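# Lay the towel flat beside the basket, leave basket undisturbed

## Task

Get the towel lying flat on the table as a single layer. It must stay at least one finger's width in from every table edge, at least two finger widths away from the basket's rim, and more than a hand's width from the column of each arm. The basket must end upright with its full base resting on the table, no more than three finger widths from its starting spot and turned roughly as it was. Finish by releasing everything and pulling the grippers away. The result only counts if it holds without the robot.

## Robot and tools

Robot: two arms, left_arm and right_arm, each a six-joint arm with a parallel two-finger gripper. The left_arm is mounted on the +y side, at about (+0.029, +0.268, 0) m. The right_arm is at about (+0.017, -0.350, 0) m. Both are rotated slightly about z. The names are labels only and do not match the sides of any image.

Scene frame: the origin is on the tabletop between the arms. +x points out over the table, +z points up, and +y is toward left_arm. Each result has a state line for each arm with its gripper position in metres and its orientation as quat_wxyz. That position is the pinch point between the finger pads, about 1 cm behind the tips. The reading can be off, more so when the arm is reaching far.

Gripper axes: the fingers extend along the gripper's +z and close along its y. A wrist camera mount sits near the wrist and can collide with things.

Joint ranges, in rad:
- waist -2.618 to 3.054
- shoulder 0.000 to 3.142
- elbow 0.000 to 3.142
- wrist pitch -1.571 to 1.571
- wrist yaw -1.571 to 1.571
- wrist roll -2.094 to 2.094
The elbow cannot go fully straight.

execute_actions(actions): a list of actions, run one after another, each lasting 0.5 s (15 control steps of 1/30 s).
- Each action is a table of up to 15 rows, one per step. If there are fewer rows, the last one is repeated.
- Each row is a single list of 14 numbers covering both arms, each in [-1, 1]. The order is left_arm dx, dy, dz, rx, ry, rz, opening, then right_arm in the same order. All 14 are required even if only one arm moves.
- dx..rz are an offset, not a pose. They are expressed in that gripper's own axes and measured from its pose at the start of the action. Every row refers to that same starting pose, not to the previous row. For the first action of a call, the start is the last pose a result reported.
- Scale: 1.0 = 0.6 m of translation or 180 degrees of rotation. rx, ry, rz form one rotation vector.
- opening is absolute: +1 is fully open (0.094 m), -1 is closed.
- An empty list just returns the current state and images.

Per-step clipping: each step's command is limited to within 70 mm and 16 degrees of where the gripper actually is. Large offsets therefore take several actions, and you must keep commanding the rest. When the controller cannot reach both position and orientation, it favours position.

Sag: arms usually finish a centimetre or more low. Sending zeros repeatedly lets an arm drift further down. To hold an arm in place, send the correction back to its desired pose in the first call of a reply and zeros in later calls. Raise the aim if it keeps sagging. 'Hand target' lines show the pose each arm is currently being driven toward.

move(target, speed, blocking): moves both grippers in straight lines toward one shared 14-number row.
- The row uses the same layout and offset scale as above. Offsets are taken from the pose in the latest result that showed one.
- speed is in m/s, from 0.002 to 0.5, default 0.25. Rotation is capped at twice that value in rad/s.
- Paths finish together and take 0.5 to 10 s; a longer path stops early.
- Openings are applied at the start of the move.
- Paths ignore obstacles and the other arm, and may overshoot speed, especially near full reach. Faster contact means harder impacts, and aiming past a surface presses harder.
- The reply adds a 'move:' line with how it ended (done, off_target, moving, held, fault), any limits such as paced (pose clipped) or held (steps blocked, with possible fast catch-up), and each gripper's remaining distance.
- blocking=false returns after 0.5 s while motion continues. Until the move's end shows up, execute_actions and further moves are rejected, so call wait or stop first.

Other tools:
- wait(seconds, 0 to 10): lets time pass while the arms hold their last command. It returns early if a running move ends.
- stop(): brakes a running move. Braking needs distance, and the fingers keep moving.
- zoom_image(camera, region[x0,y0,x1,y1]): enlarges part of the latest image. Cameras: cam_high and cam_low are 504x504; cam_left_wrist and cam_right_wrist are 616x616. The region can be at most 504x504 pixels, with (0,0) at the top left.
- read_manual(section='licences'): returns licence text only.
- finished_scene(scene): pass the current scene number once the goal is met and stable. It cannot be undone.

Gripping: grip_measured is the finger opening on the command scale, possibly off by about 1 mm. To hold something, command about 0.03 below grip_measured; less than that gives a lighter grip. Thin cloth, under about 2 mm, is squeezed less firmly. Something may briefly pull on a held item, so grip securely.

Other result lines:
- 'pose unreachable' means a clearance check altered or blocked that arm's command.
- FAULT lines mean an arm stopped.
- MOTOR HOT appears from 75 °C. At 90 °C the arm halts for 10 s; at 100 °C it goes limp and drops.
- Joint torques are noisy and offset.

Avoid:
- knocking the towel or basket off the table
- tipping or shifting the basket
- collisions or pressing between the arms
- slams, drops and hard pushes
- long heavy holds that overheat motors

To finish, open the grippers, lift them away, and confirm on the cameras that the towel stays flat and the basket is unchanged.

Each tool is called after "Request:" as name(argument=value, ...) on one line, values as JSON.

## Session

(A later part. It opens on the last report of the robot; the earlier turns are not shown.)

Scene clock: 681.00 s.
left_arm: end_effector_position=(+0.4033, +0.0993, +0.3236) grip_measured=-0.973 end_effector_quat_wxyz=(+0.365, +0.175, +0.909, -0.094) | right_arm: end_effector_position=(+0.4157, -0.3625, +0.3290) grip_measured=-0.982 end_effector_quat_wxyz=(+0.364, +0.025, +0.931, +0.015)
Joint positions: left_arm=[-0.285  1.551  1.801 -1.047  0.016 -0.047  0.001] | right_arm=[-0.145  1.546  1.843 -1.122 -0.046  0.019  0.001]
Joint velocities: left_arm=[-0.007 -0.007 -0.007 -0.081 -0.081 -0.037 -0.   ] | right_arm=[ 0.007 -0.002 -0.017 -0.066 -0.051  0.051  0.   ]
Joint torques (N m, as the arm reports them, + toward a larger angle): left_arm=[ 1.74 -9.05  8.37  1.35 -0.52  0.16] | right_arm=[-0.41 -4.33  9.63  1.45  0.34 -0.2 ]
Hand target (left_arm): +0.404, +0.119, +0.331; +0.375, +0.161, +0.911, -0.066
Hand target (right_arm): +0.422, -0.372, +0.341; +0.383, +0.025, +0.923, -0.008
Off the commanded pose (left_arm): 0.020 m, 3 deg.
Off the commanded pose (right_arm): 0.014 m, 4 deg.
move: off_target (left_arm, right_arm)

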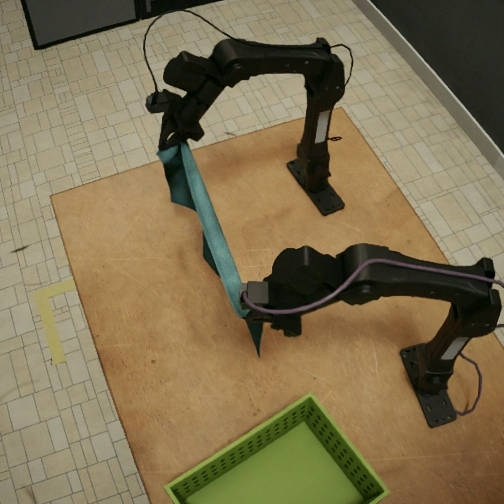

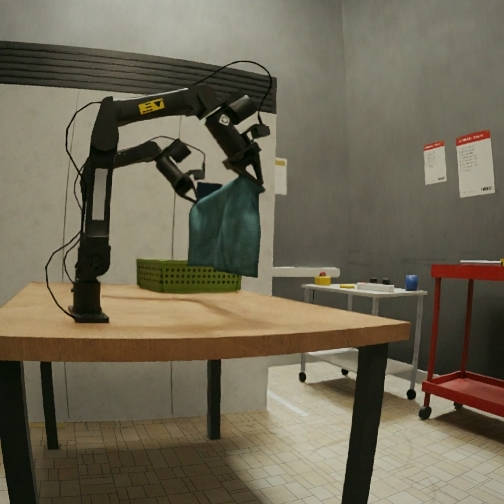

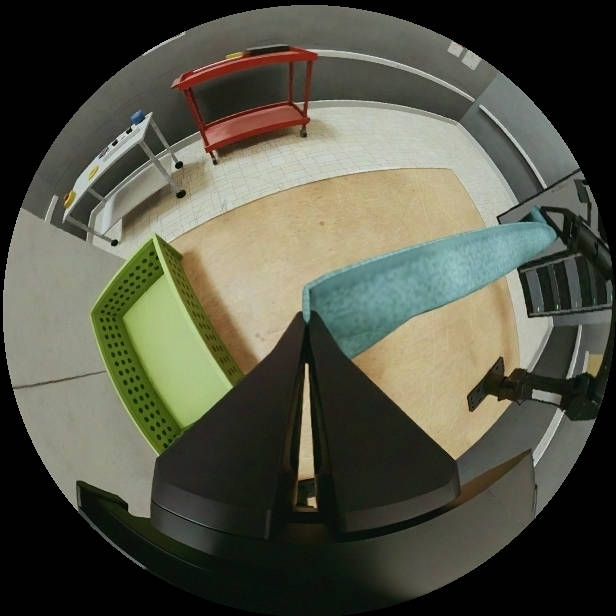

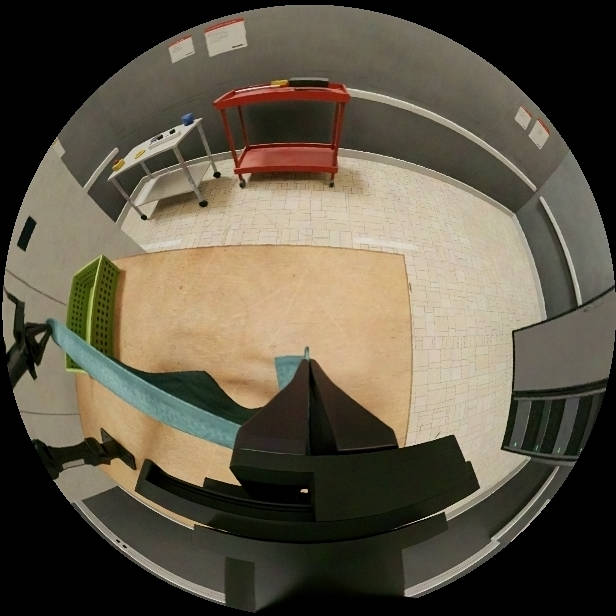

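Request:
move(target=[0,-0.015,0,0,0,0,-1, 0,0.01,0,0,0,0.5,-1], speed=0.3)

Request:
zoom_image(camera="cam_high", region=[100, 100, 340, 380])

Scene clock: 706.27 s.
left_arm: end_effector_position=(+0.4015, +0.0909, +0.3255) grip_measured=-0.973 end_effector_quat_wxyz=(+0.370, +0.178, +0.907, -0.099) | right_arm: end_effector_position=(+0.4159, -0.3582, +0.3287) grip_measured=-0.982 end_effector_quat_wxyz=(+0.244, +0.676, +0.641, +0.271)
Joint positions: left_arm=[-0.308  1.551  1.801 -1.036  0.008 -0.059  0.001] | right_arm=[-0.134  1.547  1.843 -1.122 -0.047  1.599  0.001]
Joint velocities: left_arm=[-0.022 -0.027 -0.002 -0.11  -0.022 -0.022 -0.001] | right_arm=[ 0.017  0.002 -0.002  0.081 -0.037  0.007 -0.001]
Joint torques (N m, as the arm reports them, + toward a larger angle): left_arm=[-0.45 -7.42  7.78  1.45 -0.16 -0.07] | right_arm=[ 0.8  -5.25  6.75  1.28  0.09  0.05]
Hand target (left_arm): +0.400, +0.091, +0.324; +0.366, +0.175, +0.909, -0.094
Hand target (right_arm): +0.416, -0.356, +0.329; +0.247, +0.676, +0.640, +0.268
Off the commanded pose (left_arm): 0.002 m, 1 deg.
Off the commanded pose (right_arm): 0.002 m, 0 deg.
move: done

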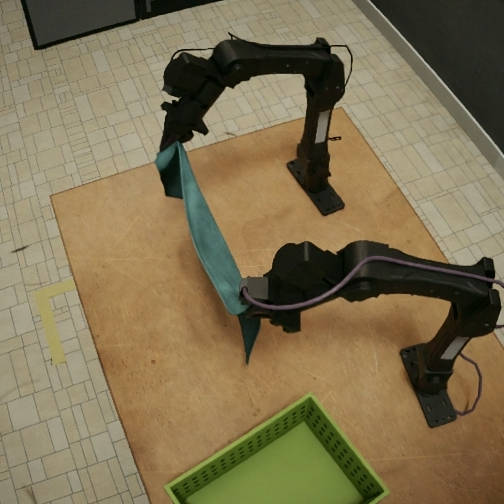

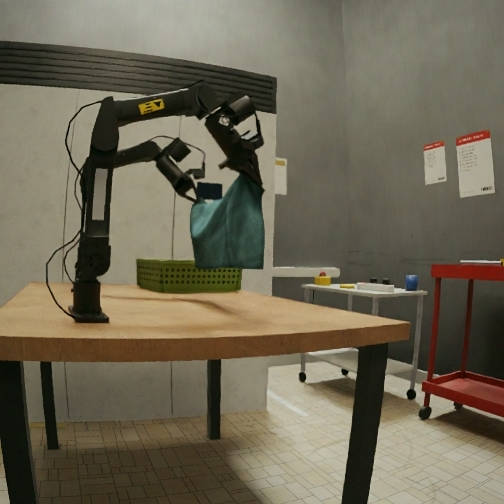

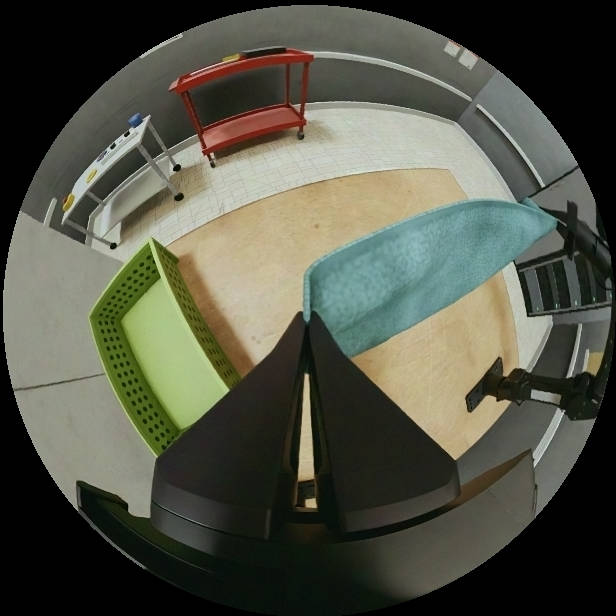

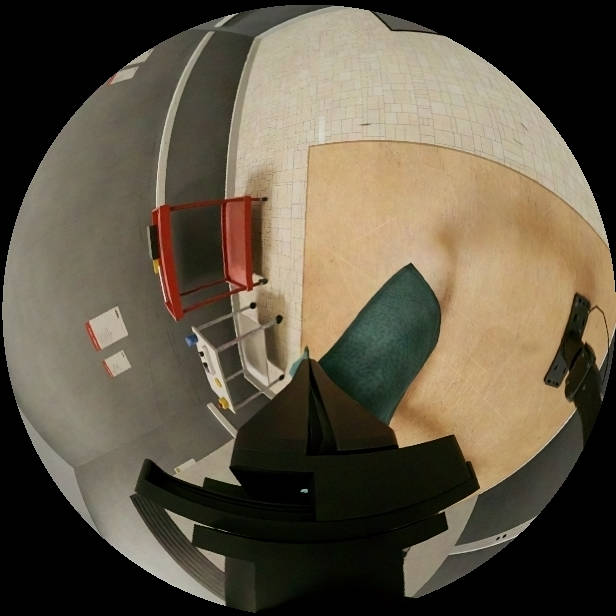

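Region (100, 100, 340, 380) of cam_high's 504x504 image, scaled by 1.800, with more detail than that image has; it fills the left 432 columns of this view, and the rest is white.

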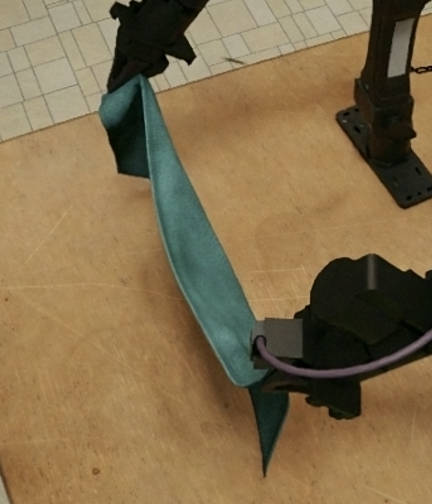

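Request:
execute_actions(actions=[])

Scene clock: 715.73 s.
left_arm: end_effector_position=(+0.4015, +0.0909, +0.3255) grip_measured=-0.973 end_effector_quat_wxyz=(+0.370, +0.178, +0.907, -0.099) | right_arm: end_effector_position=(+0.4159, -0.3582, +0.3287) grip_measured=-0.982 end_effector_quat_wxyz=(+0.244, +0.677, +0.640, +0.271)
Joint positions: left_arm=[-0.308  1.551  1.801 -1.036  0.008 -0.059  0.001] | right_arm=[-0.134  1.547  1.843 -1.122 -0.046  1.602  0.001]
Joint velocities: left_arm=[-0.007 -0.022  0.002 -0.022 -0.022  0.022  0.001] | right_arm=[-0.017 -0.007  0.002  0.007 -0.022 -0.007  0.   ]
Joint torques (N m, as the arm reports them, + toward a larger angle): left_arm=[-0.54 -7.38  7.81  1.44 -0.12 -0.1 ] | right_arm=[ 0.8  -5.26  6.75  1.28  0.11  0.03]
Hand target (left_arm): +0.400, +0.091, +0.324; +0.366, +0.175, +0.909, -0.094
Hand target (right_arm): +0.416, -0.356, +0.329; +0.247, +0.676, +0.640, +0.268
Off the commanded pose (left_arm): 0.002 m, 1 deg.
Off the commanded pose (right_arm): 0.002 m, 1 deg.

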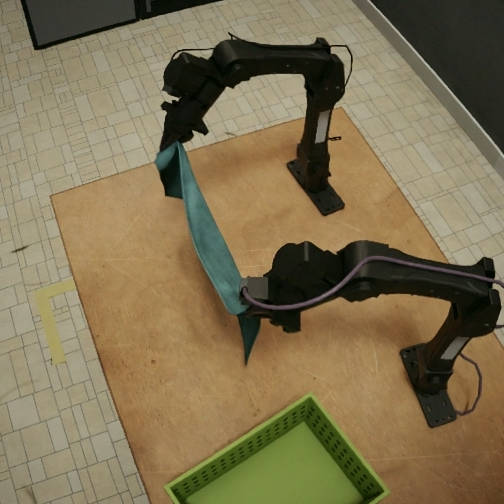

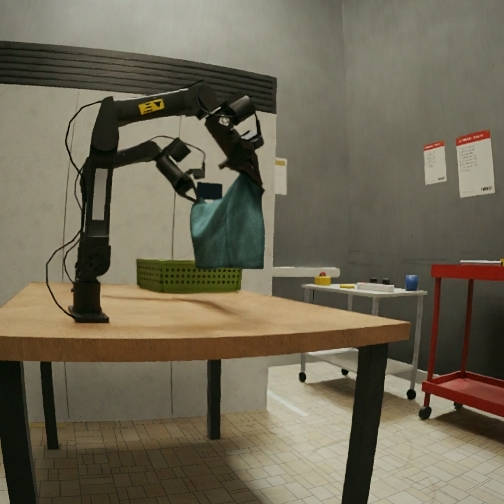

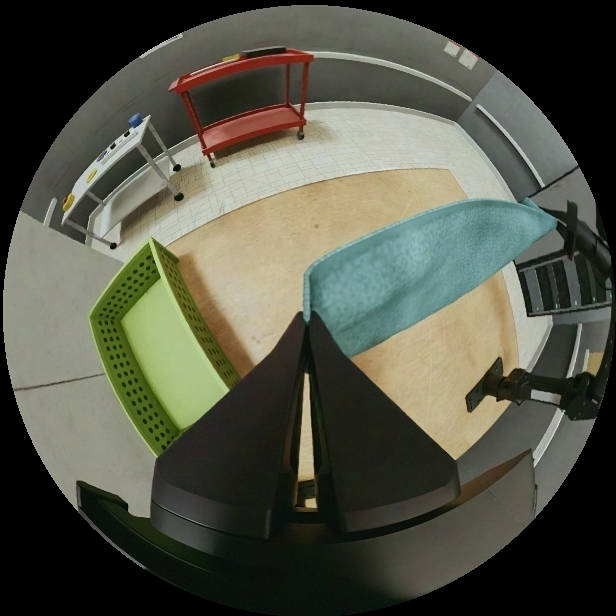

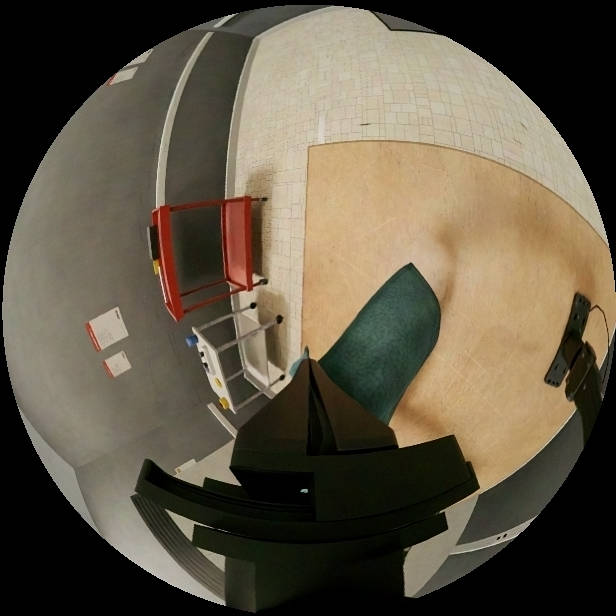

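Request:
move(target=[0.2078,-0.1135,-0.163,0,0,0,-1,-0.0152,-0.2483,-0.1873,0,0,0,-1], speed=0.1)

Scene clock: 739.50 s.
left_arm: end_effector_position=(+0.2343, +0.0830, +0.3187) grip_measured=-0.973 end_effector_quat_wxyz=(+0.377, +0.181, +0.901, -0.112) | right_arm: end_effector_position=(+0.2352, -0.3592, +0.3103) grip_measured=-0.982 end_effector_quat_wxyz=(+0.240, +0.678, +0.641, +0.268)
Joint positions: left_arm=[-0.81   1.088  1.439 -1.166 -0.326 -0.419  0.001] | right_arm=[-0.223  0.928  1.401 -1.314 -0.106  1.536  0.001]
Joint velocities: left_arm=[ 0.002 -0.007 -0.017 -0.007 -0.037 -0.037  0.001] | right_arm=[-0.002  0.007  0.002  0.051 -0.022 -0.022 -0.001]
Joint torques (N m, as the arm reports them, + toward a larger angle): left_arm=[-0.59 -3.58  4.92  1.28 -0.34 -0.09] | right_arm=[-0.88 -1.39  5.23  1.24 -0.1  -0.13]
Hand target (left_arm): +0.231, +0.090, +0.311; +0.372, +0.179, +0.906, -0.099
Hand target (right_arm): +0.230, -0.360, +0.311; +0.244, +0.676, +0.640, +0.270
Off the commanded pose (left_arm): 0.012 m, 2 deg.
Off the commanded pose (right_arm): 0.005 m, 1 deg.
move: off_target (left_arm)

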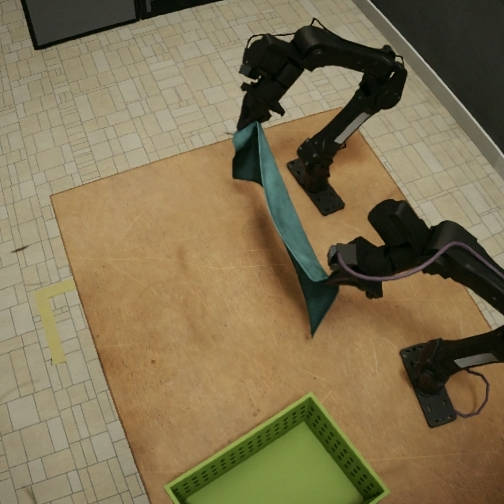

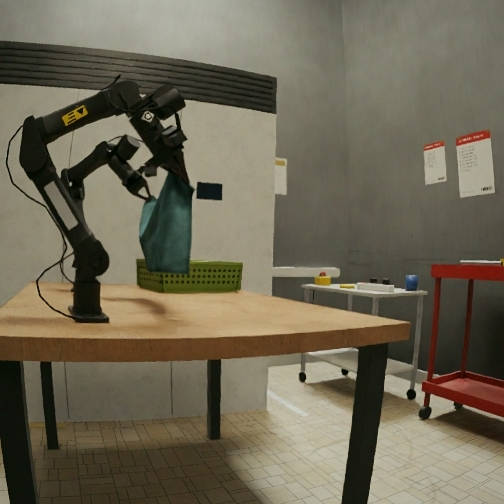

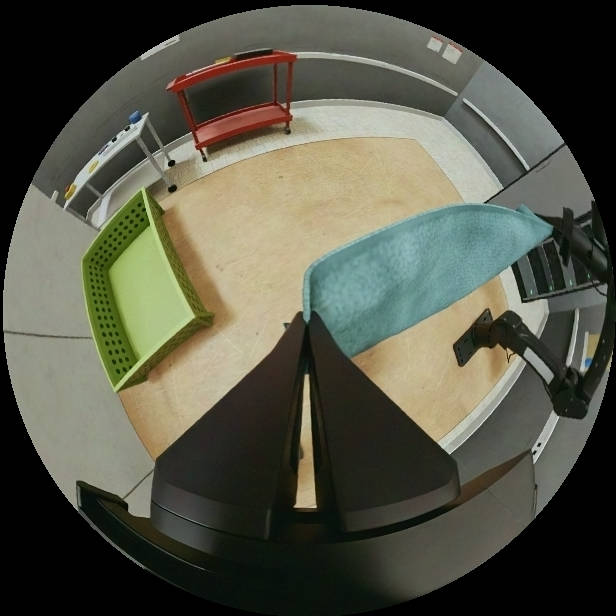

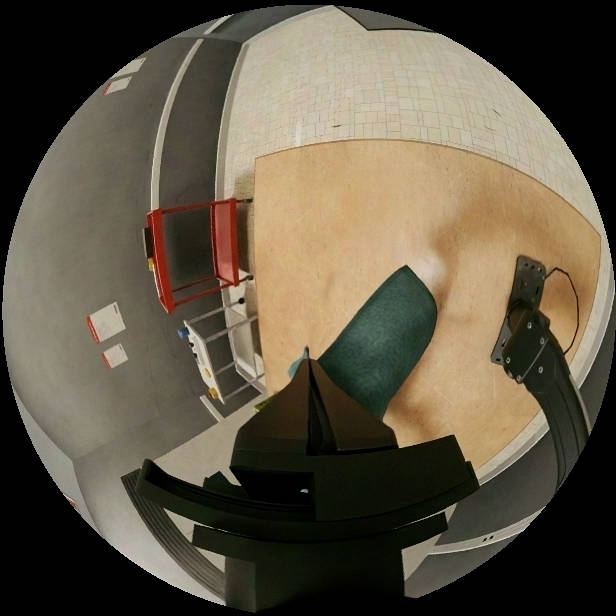

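Request:
zoom_image(camera="cam_high", region=[180, 90, 420, 360])

Request:
zoom_image(camera="cam_low", region=[60, 130, 280, 330])

Region (180, 90, 420, 360) of cam_high's 504x504 image, scaled by 1.867, with more detail than that image has.

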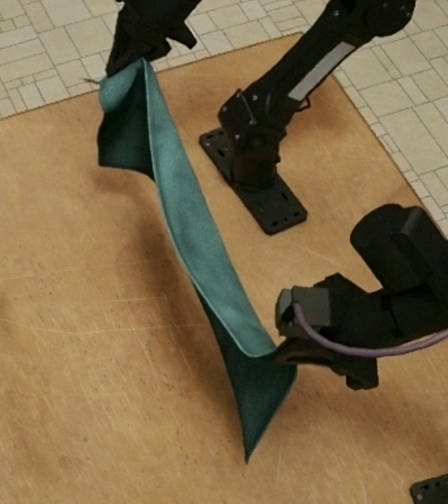

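Region (60, 130, 280, 330) of cam_low's 504x504 image, scaled by 2.291, with more detail than that image has; it fills the top 458 rows of this view, and the rest is white.

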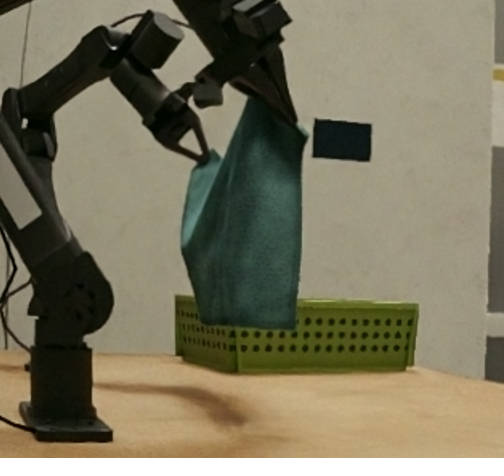

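Request:
move(target=[0.102,0.0162,0.0818,0,0,0,-1,-0.0082,-0.0857,0.0803,0,0,0,-1], speed=0.08)

Scene clock: 764.17 s.
left_arm: end_effector_position=(+0.2323, +0.0861, +0.2430) grip_measured=-0.973 end_effector_quat_wxyz=(+0.377, +0.180, +0.902, -0.111) | right_arm: end_effector_position=(+0.2285, -0.3581, +0.2330) grip_measured=-0.982 end_effector_quat_wxyz=(+0.224, +0.684, +0.646, +0.255)
Joint positions: left_arm=[-0.81   0.948  1.049 -0.92  -0.327 -0.422  0.001] | right_arm=[-0.223  0.779  1.037 -1.142 -0.108  1.535  0.001]
Joint velocities: left_arm=[-0.007 -0.002 -0.012  0.007  0.022 -0.022 -0.   ] | right_arm=[ 0.012 -0.007 -0.002  0.007 -0.066 -0.022  0.   ]
Joint torques (N m, as the arm reports them, + toward a larger angle): left_arm=[-0.17 -3.38  5.9   1.51 -0.12 -0.01] | right_arm=[-0.98 -1.55  6.28  1.4  -0.08 -0.1 ]
Hand target (left_arm): +0.229, +0.089, +0.240; +0.377, +0.181, +0.901, -0.112
Hand target (right_arm): +0.228, -0.360, +0.240; +0.240, +0.678, +0.641, +0.267
Off the commanded pose (left_arm): 0.005 m, 0 deg.
Off the commanded pose (right_arm): 0.007 m, 2 deg.
move: done

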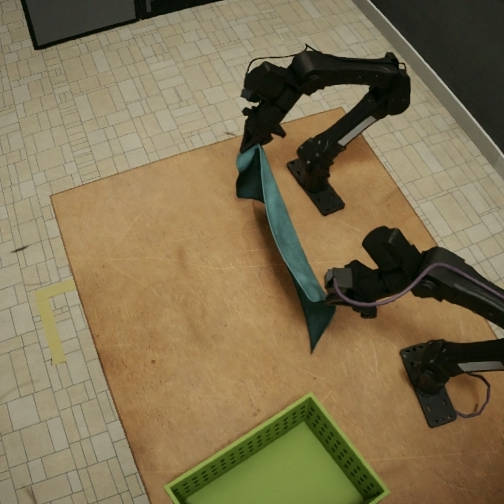

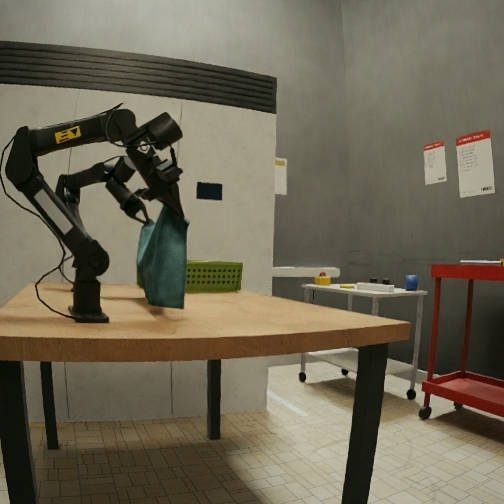

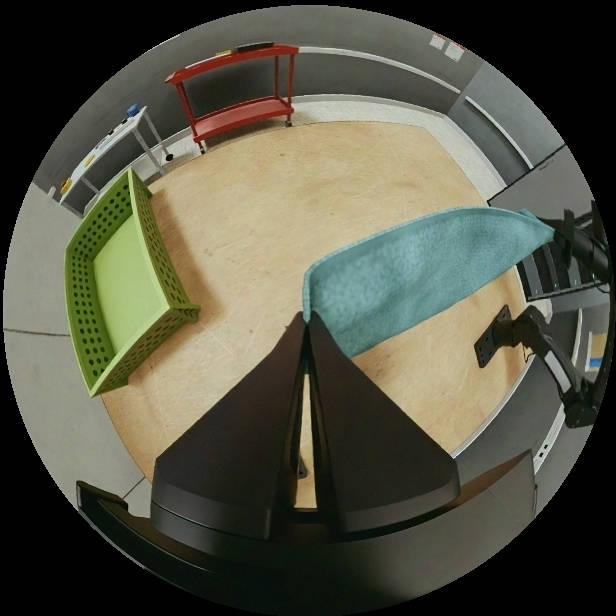

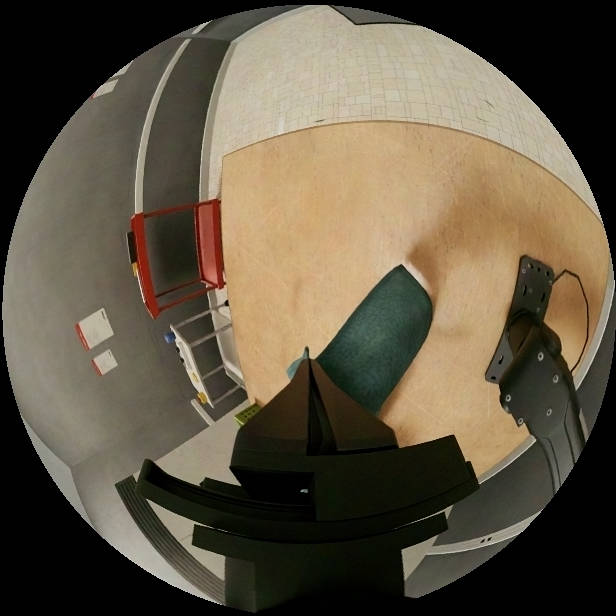

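Request:
move(target=[-0.0205,0.0913,0.2008,0,0,0,-1,-0.0067,0.0715,0.2058,0,0,0,-1], speed=0.08)

Scene clock: 778.43 s.
left_arm: end_effector_position=(+0.3408, +0.0879, +0.1746) grip_measured=-0.973 end_effector_quat_wxyz=(+0.386, +0.175, +0.898, -0.115) | right_arm: end_effector_position=(+0.3353, -0.3618, +0.1658) grip_measured=-0.982 end_effector_quat_wxyz=(+0.219, +0.685, +0.646, +0.258)
Joint positions: left_arm=[-0.417  1.208  0.877 -0.411 -0.051 -0.144  0.001] | right_arm=[-0.181  1.137  0.895 -0.644 -0.09   1.572  0.001]
Joint velocities: left_arm=[-0.007 -0.012  0.007 -0.037  0.037  0.022 -0.   ] | right_arm=[ 0.002 -0.007  0.012 -0.051 -0.066  0.022  0.001]
Joint torques (N m, as the arm reports them, + toward a larger angle): left_arm=[ 0.71 -4.2   6.56  1.61  0.05  0.14] | right_arm=[ 0.79 -1.82  7.29  1.39  0.06  0.03]
Hand target (left_arm): +0.339, +0.091, +0.164; +0.375, +0.179, +0.903, -0.111
Hand target (right_arm): +0.339, -0.361, +0.164; +0.223, +0.684, +0.646, +0.256
Off the commanded pose (left_arm): 0.011 m, 1 deg.
Off the commanded pose (right_arm): 0.005 m, 1 deg.
move: off_target (left_arm)

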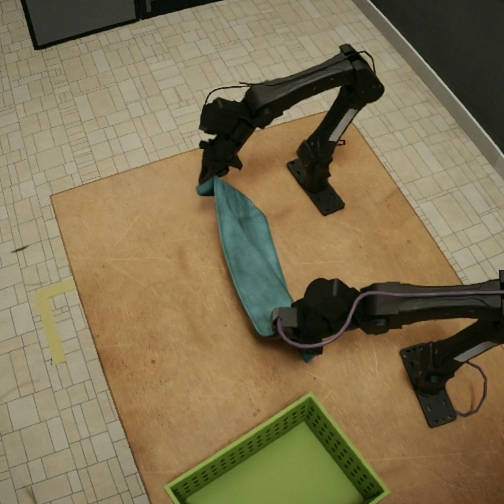

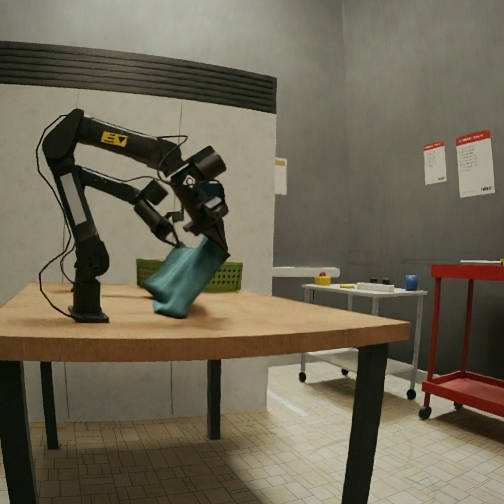

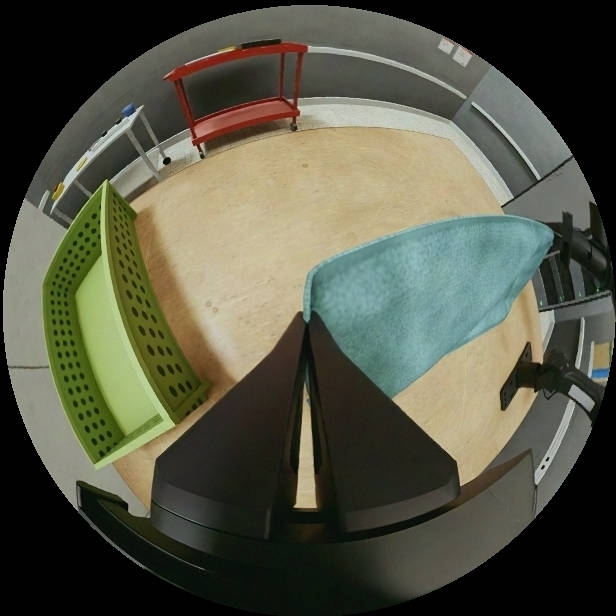

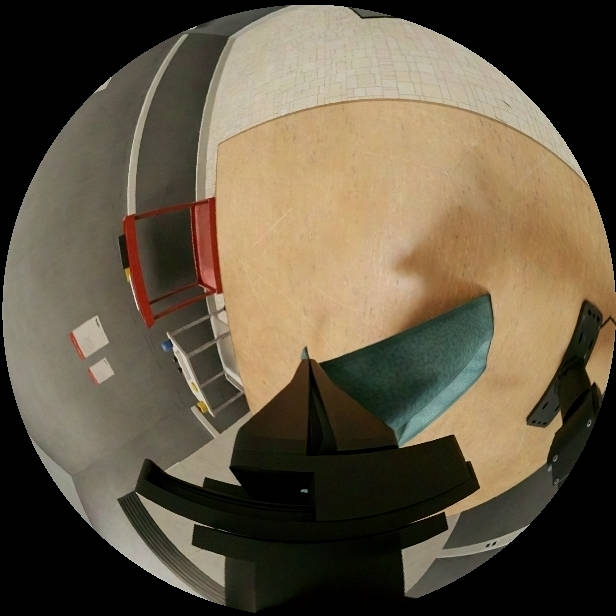

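Request:
move(target=[0.0003,0.0875,0.199,-0.093,0.1449,-0.0986,-1,-0.0085,0.055,0.2085,0.1076,-0.0143,-0.0205,-1], speed=0.07)

Scene clock: 797.40 s.
left_arm: end_effector_position=(+0.4339, +0.0875, +0.0864) grip_measured=-0.973 end_effector_quat_wxyz=(+0.171, +0.015, +0.985, -0.011) | right_arm: end_effector_position=(+0.4337, -0.3652, +0.0827) grip_measured=-0.982 end_effector_quat_wxyz=(+0.113, +0.702, +0.692, +0.126)
Joint positions: left_arm=[-0.34   1.947  1.535 -0.838 -0.131 -0.423  0.001] | right_arm=[-0.144  1.834  1.367 -0.766 -0.034  1.538  0.001]
Joint velocities: left_arm=[-0.017  0.007 -0.007 -0.007  0.037 -0.022 -0.   ] | right_arm=[ 0.007 -0.002 -0.002 -0.095 -0.037  0.022  0.   ]
Joint torques (N m, as the arm reports them, + toward a larger angle): left_arm=[  0.64 -10.92  10.21   0.6   -0.33  -0.1 ] | right_arm=[ 0.77 -7.26  9.55  0.6   0.16 -0.09]
Hand target (left_arm): +0.439, +0.094, +0.090; +0.174, +0.004, +0.985, -0.001
Hand target (right_arm): +0.439, -0.365, +0.089; +0.123, +0.696, +0.696, +0.124
Off the commanded pose (left_arm): 0.010 m, 2 deg.
Off the commanded pose (right_arm): 0.010 m, 1 deg.
move: done

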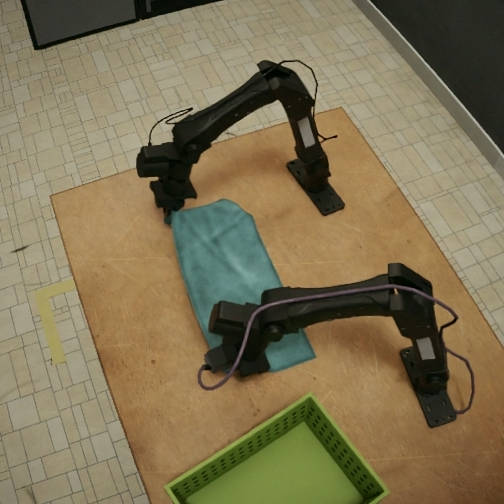

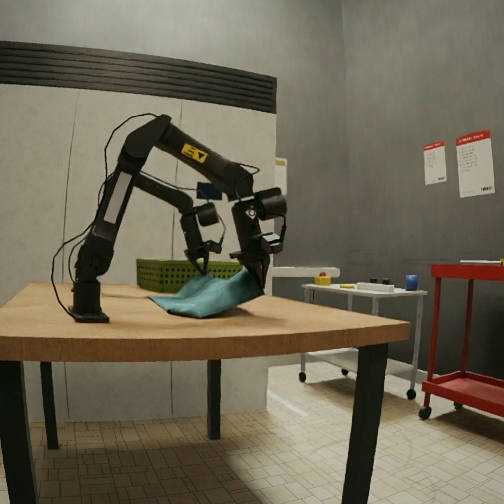

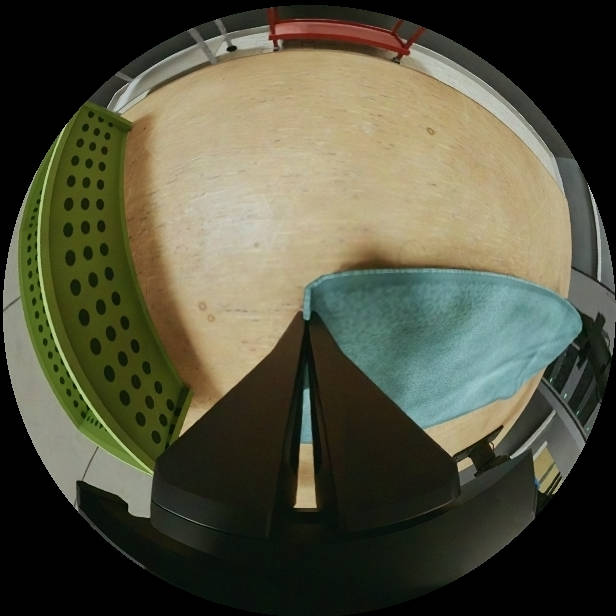

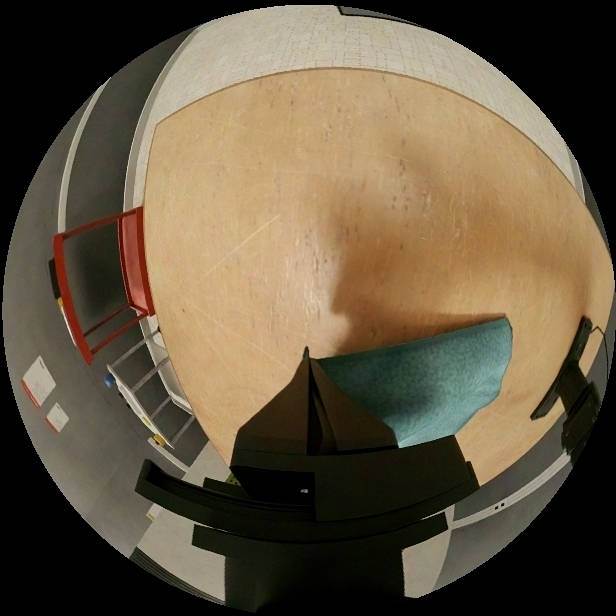

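Request:
move(target=[-0.0773,0.0175,0.1095,0,0.045,0,-1,0,0.0805,0.104,0.045,0,0,-1], speed=0.06)

Scene clock: 813.33 s.
left_arm: end_effector_position=(+0.4971, +0.0911, +0.0373) grip_measured=-0.973 end_effector_quat_wxyz=(+0.104, +0.016, +0.994, -0.011) | right_arm: end_effector_position=(+0.4967, -0.3685, +0.0353) grip_measured=-0.982 end_effector_quat_wxyz=(+0.060, +0.710, +0.698, +0.078)
Joint positions: left_arm=[-0.248  2.324  1.961 -1.005 -0.053 -0.346  0.001] | right_arm=[-0.144  2.241  1.815 -0.95  -0.034  1.538  0.001]
Joint velocities: left_arm=[-0.002  0.012  0.017 -0.007  0.081 -0.022 -0.   ] | right_arm=[-0.002  0.002 -0.002  0.037  0.022 -0.066 -0.001]
Joint torques (N m, as the arm reports them, + toward a larger angle): left_arm=[  0.68 -14.18   9.94   0.42  -0.01   0.16] | right_arm=[ 0.79 -9.99  9.21  0.4   0.04  0.05]
Hand target (left_arm): +0.499, +0.094, +0.040; +0.101, +0.017, +0.995, -0.010
Hand target (right_arm): +0.500, -0.365, +0.039; +0.063, +0.708, +0.699, +0.078
Off the commanded pose (left_arm): 0.006 m, 0 deg.
Off the commanded pose (right_arm): 0.007 m, 0 deg.
move: done

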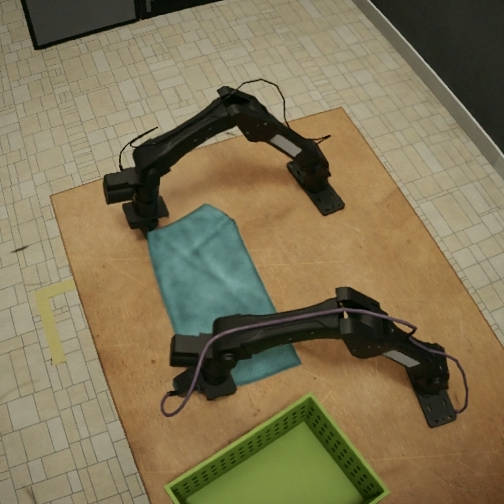

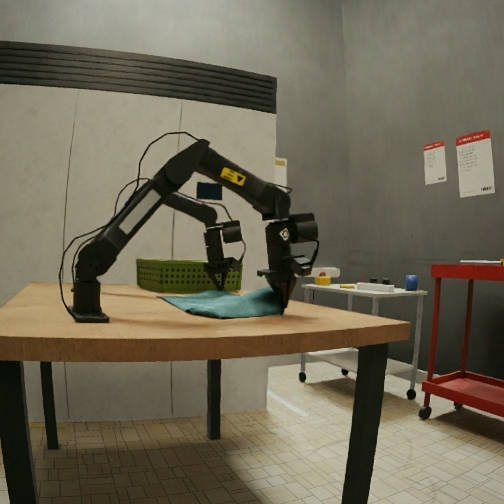

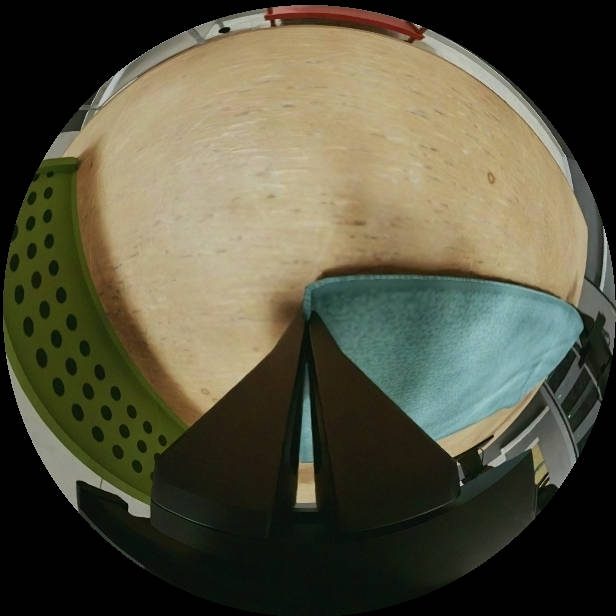

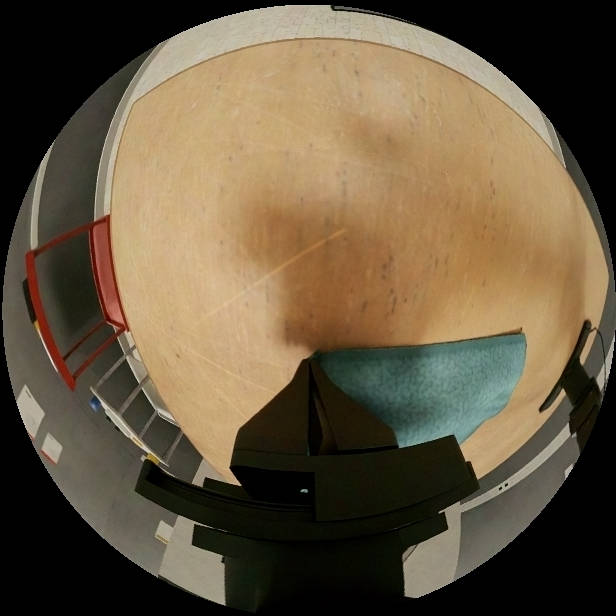

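Request:
zoom_image(camera="cam_high", region=[110, 170, 350, 410])

Region (110, 170, 350, 410) of cam_high's 504x504 image, scaled by 2.100, with more detail than that image has.

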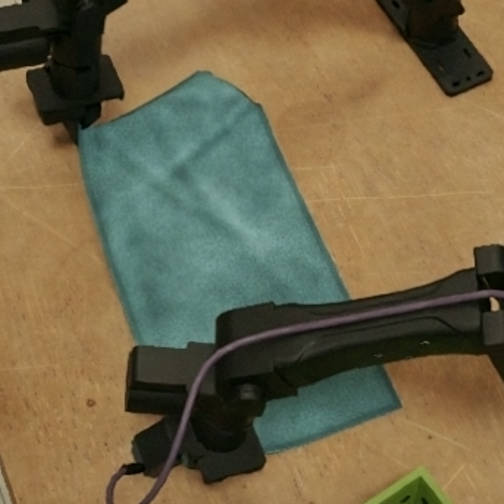

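Request:
move(target=[0.3298,-0.124,-0.4892,0.0735,-0.1824,0.1021,-1,-0.097,-0.3372,-0.4948,-0.0812,-0.0067,-0.0071,-1], speed=0.1)

Scene clock: 878.20 s.
left_arm: end_effector_position=(+0.2429, +0.0279, +0.2690) grip_measured=-0.973 end_effector_quat_wxyz=(+0.366, +0.186, +0.906, -0.106) | right_arm: end_effector_position=(+0.2447, -0.4296, +0.2733) grip_measured=-0.982 end_effector_quat_wxyz=(+0.138, +0.693, +0.692, +0.146)
Joint positions: left_arm=[-0.926  1.209  1.308 -0.976 -0.396 -0.512  0.001] | right_arm=[-0.572  1.257  1.573 -1.53  -0.192  1.126  0.001]
Joint velocities: left_arm=[-0.012 -0.017  0.012 -0.081  0.022  0.022  0.001] | right_arm=[-0.022 -0.002 -0.012 -0.007 -0.037 -0.051  0.   ]
Joint torques (N m, as the arm reports them, + toward a larger angle): left_arm=[-0.42 -5.62 11.19  1.17 -0.42 -0.06] | right_arm=[-0.97 -4.2   8.6   0.77 -0.1  -0.09]
Hand target (left_arm): +0.242, +0.032, +0.286; +0.381, +0.176, +0.901, -0.111
Hand target (right_arm): +0.242, -0.430, +0.287; +0.160, +0.689, +0.690, +0.154
Off the commanded pose (left_arm): 0.016 m, 2 deg.
Off the commanded pose (right_arm): 0.013 m, 3 deg.
move: off_target (left_arm, right_arm)

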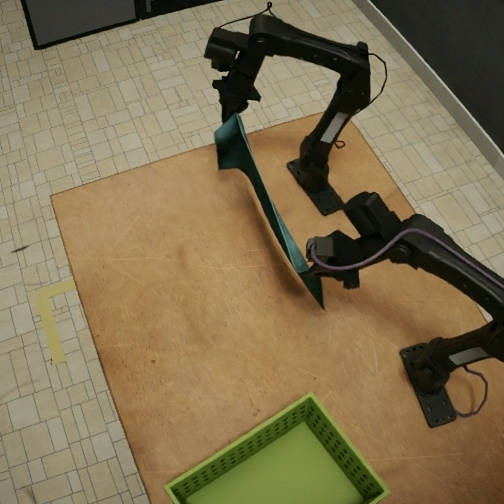

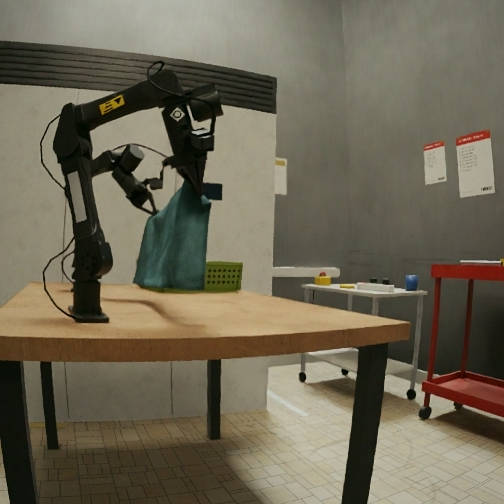

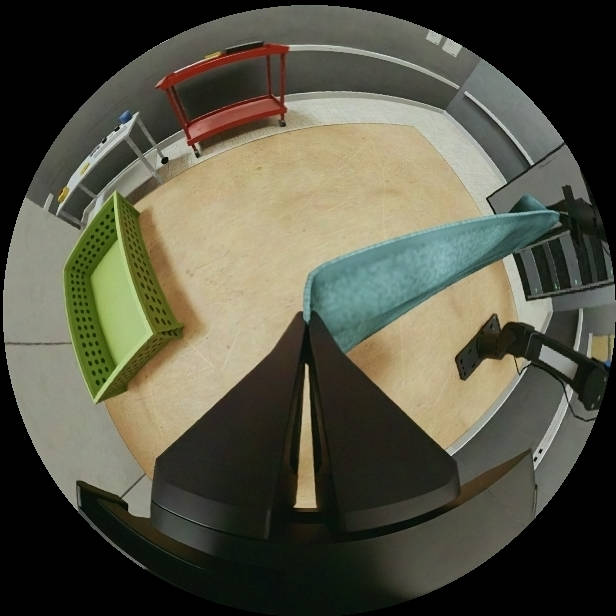

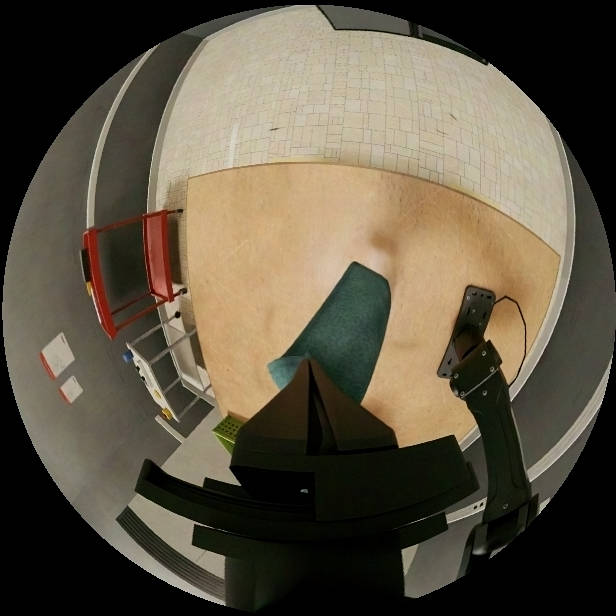

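Request:
zoom_image(camera="cam_high", region=[170, 70, 370, 330])

Region (170, 70, 370, 330) of cam_high's 504x504 image, scaled by 1.938, with more detail than that image has; it fills the left 388 columns of this view, and the rest is white.

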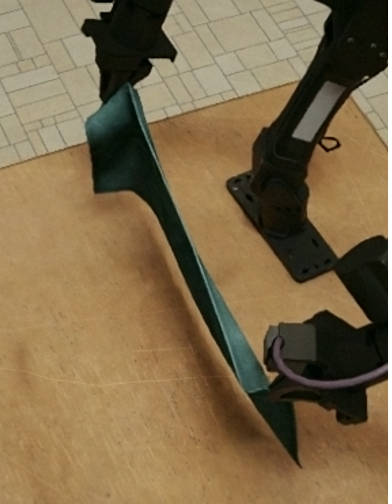

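Request:
move(target=[-0.0137,0.002,-0.015,0,0,0,-1,0,0.0065,-0.0153,0,0,0.25,-1], speed=0.15)

Scene clock: 900.37 s.
left_arm: end_effector_position=(+0.2423, +0.0278, +0.2765) grip_measured=-0.973 end_effector_quat_wxyz=(+0.369, +0.185, +0.904, -0.111) | right_arm: end_effector_position=(+0.2420, -0.4280, +0.2774) grip_measured=-0.982 end_effector_quat_wxyz=(+0.071, +0.904, +0.378, +0.187)
Joint positions: left_arm=[-0.926  1.209  1.333 -0.99  -0.392 -0.513  0.001] | right_arm=[-0.572  1.257  1.593 -1.551 -0.193  1.904  0.001]
Joint velocities: left_arm=[-0.002  0.007  0.012 -0.022 -0.007  0.007 -0.001] | right_arm=[-0.012  0.017 -0.027 -0.051  0.007  0.037  0.001]
Joint torques (N m, as the arm reports them, + toward a larger angle): left_arm=[ 0.49 -3.22 10.44  1.16 -0.18  0.09] | right_arm=[-0.02 -1.34  8.66  0.71 -0.07  0.03]
Hand target (left_arm): +0.243, +0.030, +0.281; +0.367, +0.186, +0.905, -0.106
Hand target (right_arm): +0.245, -0.430, +0.283; +0.075, +0.905, +0.374, +0.191
Off the commanded pose (left_arm): 0.005 m, 1 deg.
Off the commanded pose (right_arm): 0.007 m, 0 deg.
joint sent to its limit (right arm) — the command would take joint 4 (wrist pitch) past its lower limit, so that joint was sent only as far as its limit.
move: done

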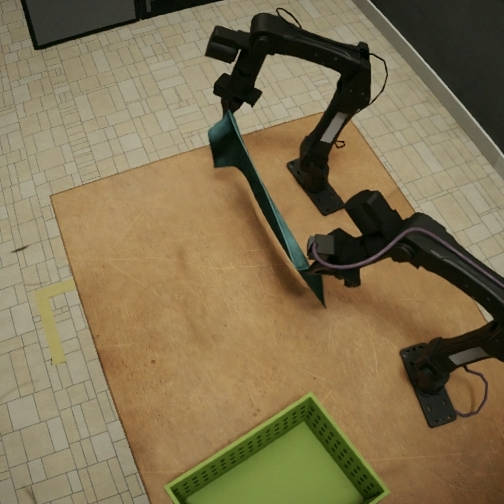

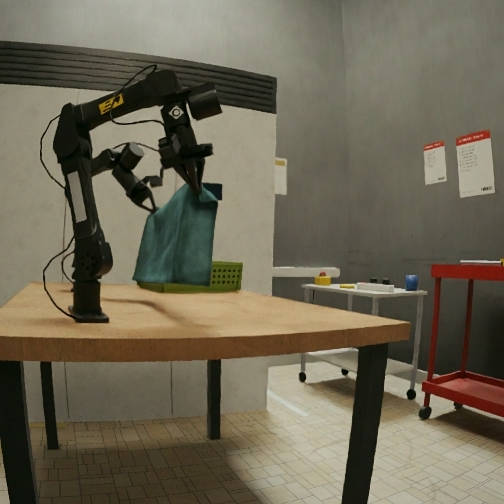

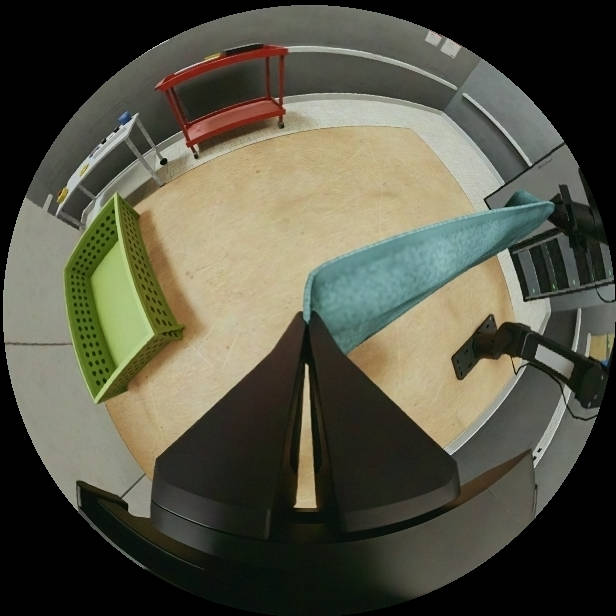

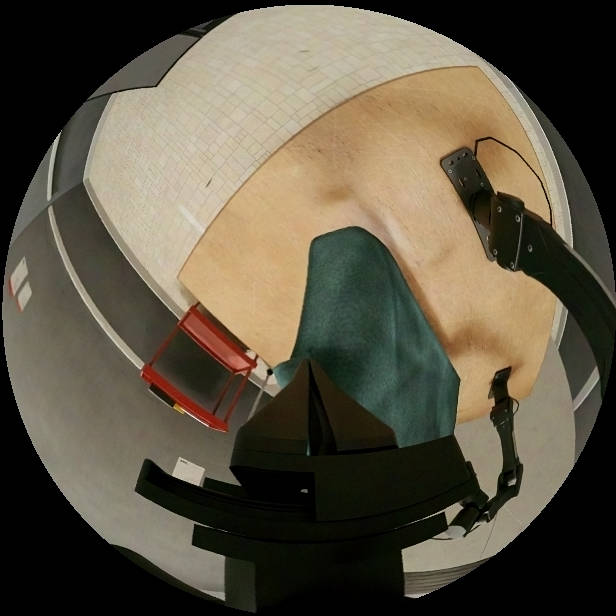

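Request:
zoom_image(camera="cam_high", region=[170, 70, 370, 330])

Region (170, 70, 370, 330) of cam_high's 504x504 image, scaled by 1.938, with more detail than that image has; it fills the left 388 columns of this view, and the rest is white.

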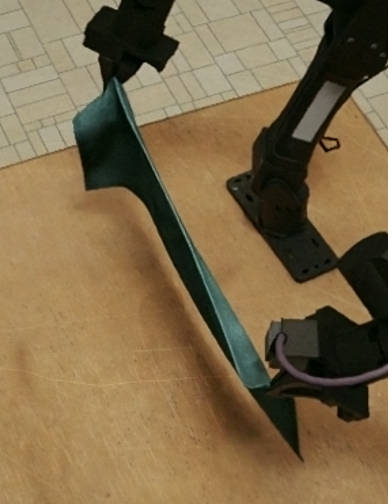

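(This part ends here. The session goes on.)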